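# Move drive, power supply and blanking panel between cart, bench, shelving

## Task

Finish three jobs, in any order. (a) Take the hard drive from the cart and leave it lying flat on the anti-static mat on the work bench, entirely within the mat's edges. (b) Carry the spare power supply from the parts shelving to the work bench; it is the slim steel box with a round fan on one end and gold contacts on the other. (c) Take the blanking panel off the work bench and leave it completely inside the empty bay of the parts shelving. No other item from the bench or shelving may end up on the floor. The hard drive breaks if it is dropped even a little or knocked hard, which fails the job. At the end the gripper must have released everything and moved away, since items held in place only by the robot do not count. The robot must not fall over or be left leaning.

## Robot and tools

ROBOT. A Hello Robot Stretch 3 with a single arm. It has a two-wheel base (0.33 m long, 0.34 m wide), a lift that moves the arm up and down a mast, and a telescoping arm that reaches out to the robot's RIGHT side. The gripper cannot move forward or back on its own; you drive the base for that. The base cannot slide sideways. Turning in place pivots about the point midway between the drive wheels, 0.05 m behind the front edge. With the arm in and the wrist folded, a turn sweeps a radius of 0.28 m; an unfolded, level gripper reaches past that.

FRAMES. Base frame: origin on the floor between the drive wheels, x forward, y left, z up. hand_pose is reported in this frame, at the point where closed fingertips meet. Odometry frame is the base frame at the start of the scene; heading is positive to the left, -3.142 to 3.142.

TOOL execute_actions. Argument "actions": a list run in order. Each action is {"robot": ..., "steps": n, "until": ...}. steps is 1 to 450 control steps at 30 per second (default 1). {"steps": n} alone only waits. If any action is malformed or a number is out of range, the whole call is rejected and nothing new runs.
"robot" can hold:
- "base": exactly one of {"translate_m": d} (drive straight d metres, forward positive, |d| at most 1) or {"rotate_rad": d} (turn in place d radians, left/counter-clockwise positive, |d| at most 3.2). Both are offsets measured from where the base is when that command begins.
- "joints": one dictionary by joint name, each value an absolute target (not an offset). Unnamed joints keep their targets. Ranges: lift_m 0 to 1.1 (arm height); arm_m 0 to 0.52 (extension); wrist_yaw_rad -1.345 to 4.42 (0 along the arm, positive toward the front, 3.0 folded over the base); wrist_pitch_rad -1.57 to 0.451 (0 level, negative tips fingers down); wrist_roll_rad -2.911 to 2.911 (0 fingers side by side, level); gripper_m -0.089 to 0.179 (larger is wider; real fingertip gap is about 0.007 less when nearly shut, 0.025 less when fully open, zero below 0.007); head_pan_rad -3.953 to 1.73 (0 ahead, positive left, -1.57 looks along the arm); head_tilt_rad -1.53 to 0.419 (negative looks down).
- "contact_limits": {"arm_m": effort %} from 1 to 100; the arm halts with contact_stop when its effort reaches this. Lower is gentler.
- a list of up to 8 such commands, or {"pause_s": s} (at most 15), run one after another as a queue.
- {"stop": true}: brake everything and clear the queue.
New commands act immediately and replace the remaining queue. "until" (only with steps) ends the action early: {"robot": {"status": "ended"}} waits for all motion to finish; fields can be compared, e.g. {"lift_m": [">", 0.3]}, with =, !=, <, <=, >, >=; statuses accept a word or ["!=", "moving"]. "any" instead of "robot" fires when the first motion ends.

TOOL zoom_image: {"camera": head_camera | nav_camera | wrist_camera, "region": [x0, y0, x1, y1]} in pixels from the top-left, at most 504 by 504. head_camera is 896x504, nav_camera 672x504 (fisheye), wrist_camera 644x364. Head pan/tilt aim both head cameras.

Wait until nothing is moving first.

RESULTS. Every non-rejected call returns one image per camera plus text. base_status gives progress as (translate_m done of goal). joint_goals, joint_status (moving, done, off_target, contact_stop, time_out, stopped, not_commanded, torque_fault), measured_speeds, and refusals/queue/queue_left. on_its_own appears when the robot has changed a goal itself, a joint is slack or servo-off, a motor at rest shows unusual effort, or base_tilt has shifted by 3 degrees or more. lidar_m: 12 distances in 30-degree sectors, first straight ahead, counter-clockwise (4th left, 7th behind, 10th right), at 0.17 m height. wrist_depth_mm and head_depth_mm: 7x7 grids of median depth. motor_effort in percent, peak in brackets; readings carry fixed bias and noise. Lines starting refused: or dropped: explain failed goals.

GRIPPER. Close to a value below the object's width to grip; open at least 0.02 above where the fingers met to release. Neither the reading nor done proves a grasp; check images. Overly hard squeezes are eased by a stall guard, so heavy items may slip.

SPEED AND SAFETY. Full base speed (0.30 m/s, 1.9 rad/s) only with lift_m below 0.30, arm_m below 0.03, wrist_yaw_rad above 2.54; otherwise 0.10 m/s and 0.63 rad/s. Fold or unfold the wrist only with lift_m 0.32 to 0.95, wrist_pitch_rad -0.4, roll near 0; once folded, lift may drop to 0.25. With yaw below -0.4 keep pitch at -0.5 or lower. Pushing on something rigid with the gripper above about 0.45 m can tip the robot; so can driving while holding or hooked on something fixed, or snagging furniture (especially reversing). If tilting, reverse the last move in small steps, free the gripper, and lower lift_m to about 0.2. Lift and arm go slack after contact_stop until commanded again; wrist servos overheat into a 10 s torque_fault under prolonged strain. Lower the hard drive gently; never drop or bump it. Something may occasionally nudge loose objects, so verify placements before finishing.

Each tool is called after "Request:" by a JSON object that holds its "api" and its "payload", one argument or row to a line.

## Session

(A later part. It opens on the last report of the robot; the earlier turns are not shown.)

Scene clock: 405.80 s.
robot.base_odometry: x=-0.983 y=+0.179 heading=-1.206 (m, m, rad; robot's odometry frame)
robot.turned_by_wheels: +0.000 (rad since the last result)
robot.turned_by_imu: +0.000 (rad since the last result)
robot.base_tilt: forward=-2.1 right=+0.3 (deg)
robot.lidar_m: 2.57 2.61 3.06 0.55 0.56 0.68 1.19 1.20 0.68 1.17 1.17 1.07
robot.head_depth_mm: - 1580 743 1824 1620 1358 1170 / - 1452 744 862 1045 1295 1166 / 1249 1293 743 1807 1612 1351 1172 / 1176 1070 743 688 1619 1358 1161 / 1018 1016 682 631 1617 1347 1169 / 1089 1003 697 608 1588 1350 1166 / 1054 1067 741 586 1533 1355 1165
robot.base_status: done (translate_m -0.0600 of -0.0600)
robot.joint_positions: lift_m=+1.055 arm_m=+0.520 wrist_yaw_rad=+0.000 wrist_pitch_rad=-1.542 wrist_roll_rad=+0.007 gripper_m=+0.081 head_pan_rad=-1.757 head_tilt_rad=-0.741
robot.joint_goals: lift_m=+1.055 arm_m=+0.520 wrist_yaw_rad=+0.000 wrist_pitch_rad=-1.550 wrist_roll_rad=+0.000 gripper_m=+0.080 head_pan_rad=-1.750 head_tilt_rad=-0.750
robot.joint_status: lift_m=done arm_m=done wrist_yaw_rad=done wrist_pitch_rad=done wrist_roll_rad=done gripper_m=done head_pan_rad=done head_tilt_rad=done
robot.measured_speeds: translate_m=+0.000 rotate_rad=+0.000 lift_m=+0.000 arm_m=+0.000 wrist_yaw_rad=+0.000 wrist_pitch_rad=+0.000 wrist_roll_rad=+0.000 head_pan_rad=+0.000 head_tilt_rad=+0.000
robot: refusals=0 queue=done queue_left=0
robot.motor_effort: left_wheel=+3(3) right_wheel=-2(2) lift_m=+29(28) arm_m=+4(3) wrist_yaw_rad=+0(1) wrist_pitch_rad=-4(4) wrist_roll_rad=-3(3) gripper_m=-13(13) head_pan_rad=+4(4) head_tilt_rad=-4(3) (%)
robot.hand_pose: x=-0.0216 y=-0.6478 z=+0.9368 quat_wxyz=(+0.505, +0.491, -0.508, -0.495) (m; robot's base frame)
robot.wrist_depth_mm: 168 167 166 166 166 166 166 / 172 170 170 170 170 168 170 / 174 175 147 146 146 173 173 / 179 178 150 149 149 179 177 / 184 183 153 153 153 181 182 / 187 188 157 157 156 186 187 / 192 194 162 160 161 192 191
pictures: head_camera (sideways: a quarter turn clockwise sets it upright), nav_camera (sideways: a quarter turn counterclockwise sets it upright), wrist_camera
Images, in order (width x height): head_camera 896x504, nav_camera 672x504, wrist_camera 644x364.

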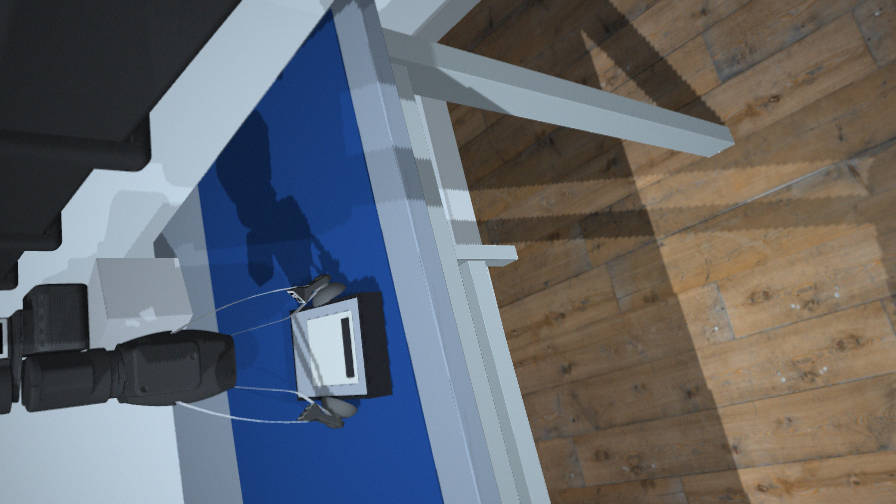

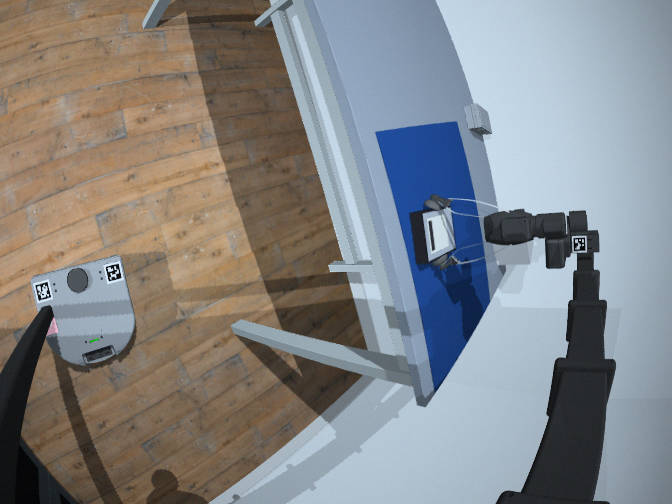

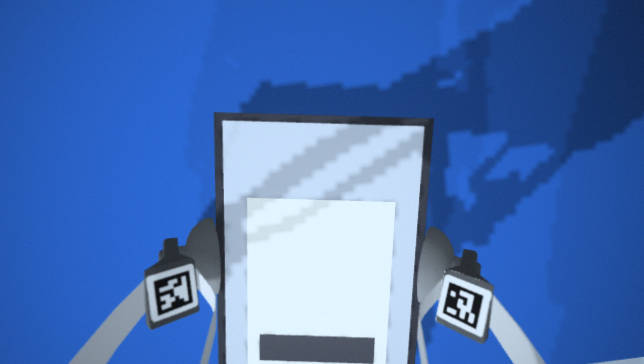

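Request:
{"api": "execute_actions", "payload": {
  "actions": [
    {"robot":{"joints":{"lift_m":1.045}},"steps":450,"until":{"robot":{"status":"ended"}}}
  ]
}}

Scene clock: 406.20 s.
robot.base_odometry: x=-0.983 y=+0.179 heading=-1.206 (m, m, rad; robot's odometry frame)
robot.turned_by_wheels: +0.000 (rad since the last result)
robot.turned_by_imu: +0.000 (rad since the last result)
robot.base_tilt: forward=-2.1 right=+0.2 (deg)
robot.lidar_m: 2.56 2.61 3.05 0.55 0.56 0.68 1.19 1.20 0.68 1.17 1.17 1.07
robot.head_depth_mm: - - 745 1849 1612 1354 1170 / - 1478 744 857 1055 1293 1161 / - 1281 745 1816 1618 1357 1172 / 1171 1073 742 686 1631 1360 1168 / 1018 1019 689 634 1614 1356 1167 / 1091 1010 719 607 1589 1363 1161 / 1061 1070 739 587 1524 1353 1163
robot.base_status: done (translate_m -0.0600 of -0.0600)
robot.joint_positions: lift_m=+1.048 arm_m=+0.520 wrist_yaw_rad=+0.000 wrist_pitch_rad=-1.546 wrist_roll_rad=+0.007 gripper_m=+0.081 head_pan_rad=-1.757 head_tilt_rad=-0.741
robot.joint_goals: lift_m=+1.048 arm_m=+0.520 wrist_yaw_rad=+0.000 wrist_pitch_rad=-1.550 wrist_roll_rad=+0.000 gripper_m=+0.080 head_pan_rad=-1.750 head_tilt_rad=-0.750
robot.joint_status: lift_m=contact_stop arm_m=done wrist_yaw_rad=done wrist_pitch_rad=done wrist_roll_rad=done gripper_m=done head_pan_rad=done head_tilt_rad=done
robot.measured_speeds: translate_m=+0.000 rotate_rad=-0.001 lift_m=+0.012 arm_m=+0.000 wrist_yaw_rad=+0.000 wrist_pitch_rad=+0.000 wrist_roll_rad=+0.000 head_pan_rad=+0.000 head_tilt_rad=+0.000
robot: refusals=0 queue=dropped queue_left=0
robot.on_its_own: lift_m is slack since a contact_stop, until your next command for it
robot.motor_effort: left_wheel=+2(3) right_wheel=-2(2) lift_m=+12(29) arm_m=+2(3) wrist_yaw_rad=+0(1) wrist_pitch_rad=-2(4) wrist_roll_rad=-3(4) gripper_m=-13(13) head_pan_rad=+4(4) head_tilt_rad=-3(4) (%)
robot.hand_pose: x=-0.0216 y=-0.6470 z=+0.9301 quat_wxyz=(+0.505, +0.492, -0.507, -0.496) (m; robot's base frame)
robot.wrist_depth_mm: 166 165 164 164 164 163 163 / 168 169 168 167 167 166 166 / 173 172 147 146 146 171 171 / 177 176 150 148 148 175 174 / 182 180 153 151 152 180 178 / 186 184 156 155 156 183 183 / 191 190 161 160 160 188 187
pictures: head_camera (sideways: a quarter turn clockwise sets it upright), nav_camera (sideways: a quarter turn counterclockwise sets it upright), wrist_camera
Images, in order (width x height): head_camera 896x504, nav_camera 672x504, wrist_camera 644x364.

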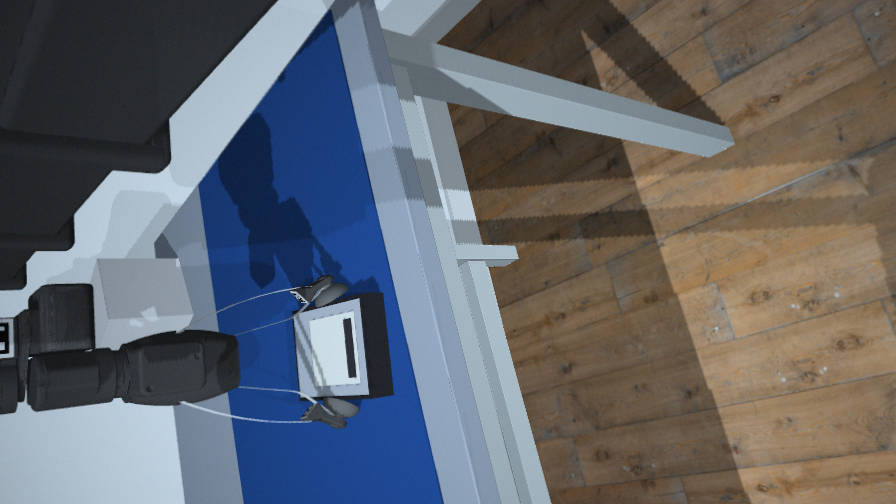

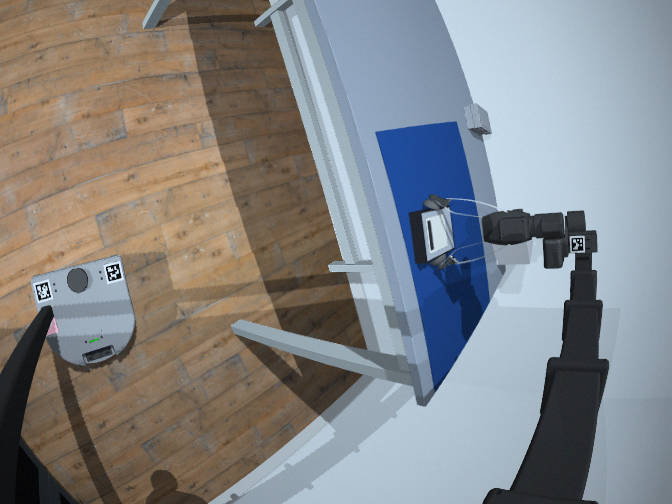

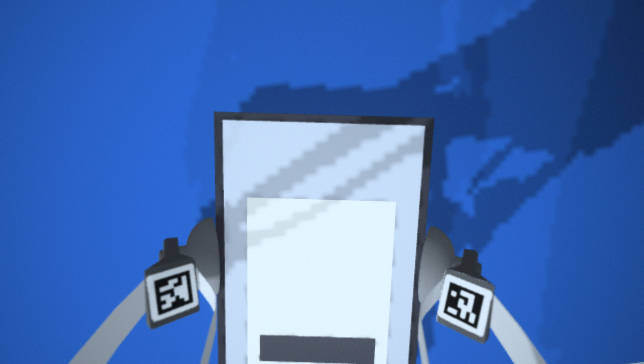

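Request:
{"api": "execute_actions", "payload": {
  "actions": [
    {"robot":[{"joints":{"gripper_m":0.15}},{"joints":{"lift_m":1.1}},{"joints":{"arm_m":0.05}}],"steps":450,"until":{"robot":{"status":"ended"}}}
  ]
}}

Scene clock: 413.13 s.
robot.base_odometry: x=-0.983 y=+0.179 heading=-1.206 (m, m, rad; robot's odometry frame)
robot.turned_by_wheels: +0.000 (rad since the last result)
robot.turned_by_imu: -0.001 (rad since the last result)
robot.base_tilt: forward=-2.1 right=+0.3 (deg)
robot.lidar_m: 2.56 2.60 3.05 0.55 0.56 0.68 1.19 1.20 0.68 1.16 1.17 1.07
robot.head_depth_mm: - - 690 1845 1609 1355 1162 / - - 670 860 1036 1274 1164 / - - 685 1816 1570 1324 1163 / - - - - - 1329 1168 / - - - - - 1321 1158 / - - 723 608 1531 1348 1168 / 1056 1065 739 586 1544 1378 1139
robot.base_status: done (translate_m -0.0600 of -0.0600)
robot.joint_positions: lift_m=+1.100 arm_m=+0.050 wrist_yaw_rad=+0.000 wrist_pitch_rad=-1.545 wrist_roll_rad=+0.006 gripper_m=+0.150 head_pan_rad=-1.757 head_tilt_rad=-0.741
robot.joint_goals: lift_m=+1.100 arm_m=+0.050 wrist_yaw_rad=+0.000 wrist_pitch_rad=-1.550 wrist_roll_rad=+0.000 gripper_m=+0.150 head_pan_rad=-1.750 head_tilt_rad=-0.750
robot.joint_status: lift_m=done arm_m=done wrist_yaw_rad=done wrist_pitch_rad=done wrist_roll_rad=done gripper_m=done head_pan_rad=done head_tilt_rad=done
robot.measured_speeds: translate_m=+0.000 rotate_rad=+0.000 lift_m=+0.000 arm_m=+0.000 wrist_yaw_rad=+0.000 wrist_pitch_rad=+0.000 wrist_roll_rad=+0.000 head_pan_rad=+0.000 head_tilt_rad=+0.000
robot: refusals=0 queue=done queue_left=0
robot.motor_effort: left_wheel=+1(2) right_wheel=-1(1) lift_m=+29(30) arm_m=-2(6) wrist_yaw_rad=+0(0) wrist_pitch_rad=-2(3) wrist_roll_rad=-3(3) gripper_m=+0(84) head_pan_rad=+4(3) head_tilt_rad=-3(4) (%)
robot.hand_pose: x=-0.0216 y=-0.1778 z=+0.9818 quat_wxyz=(+0.505, +0.492, -0.507, -0.495) (m; robot's base frame)
robot.wrist_depth_mm: - - - - - - - / - - - - - - - / - - - - - - - / - - - - - - - / - - - - - - - / - - - - - - - / - - - - - - -
pictures: head_camera (sideways: a quarter turn clockwise sets it upright), nav_camera (sideways: a quarter turn counterclockwise sets it upright), wrist_camera
Images, in order (width x height): head_camera 896x504, nav_camera 672x504, wrist_camera 644x364.

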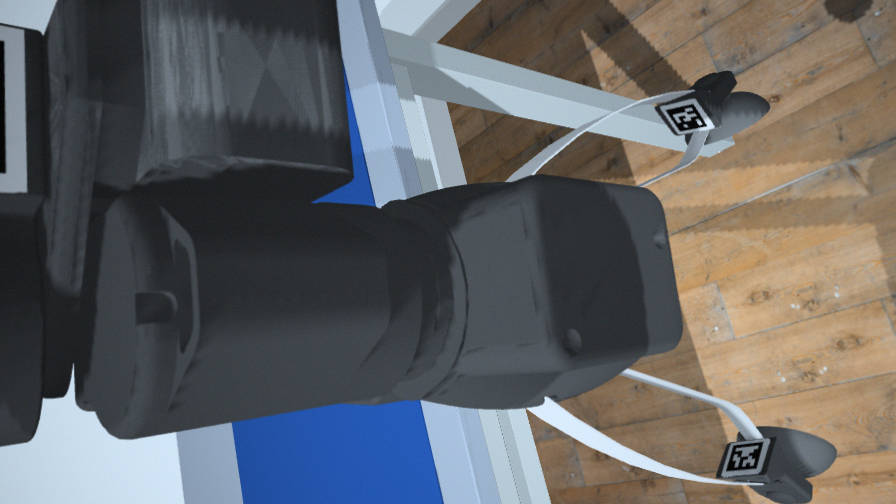

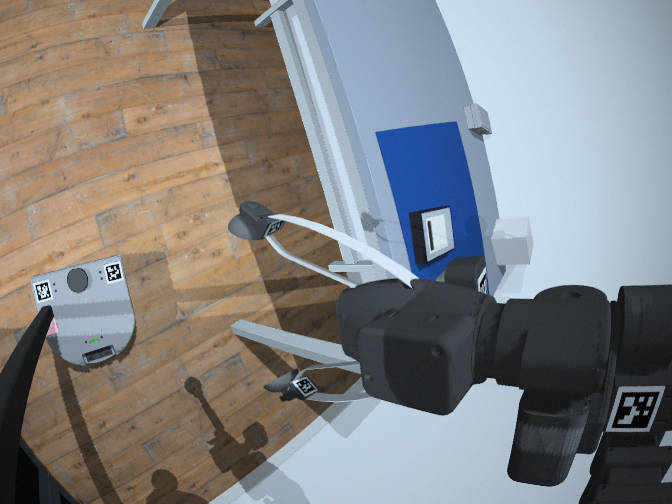

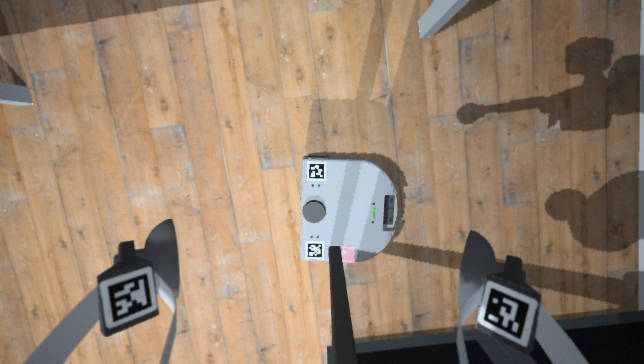

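The drive is lying on the mat, clear of its edges.

Request:
{"api": "finished_scene", "payload": {
  "scene": 2
}}

The scene is finished: the task was done.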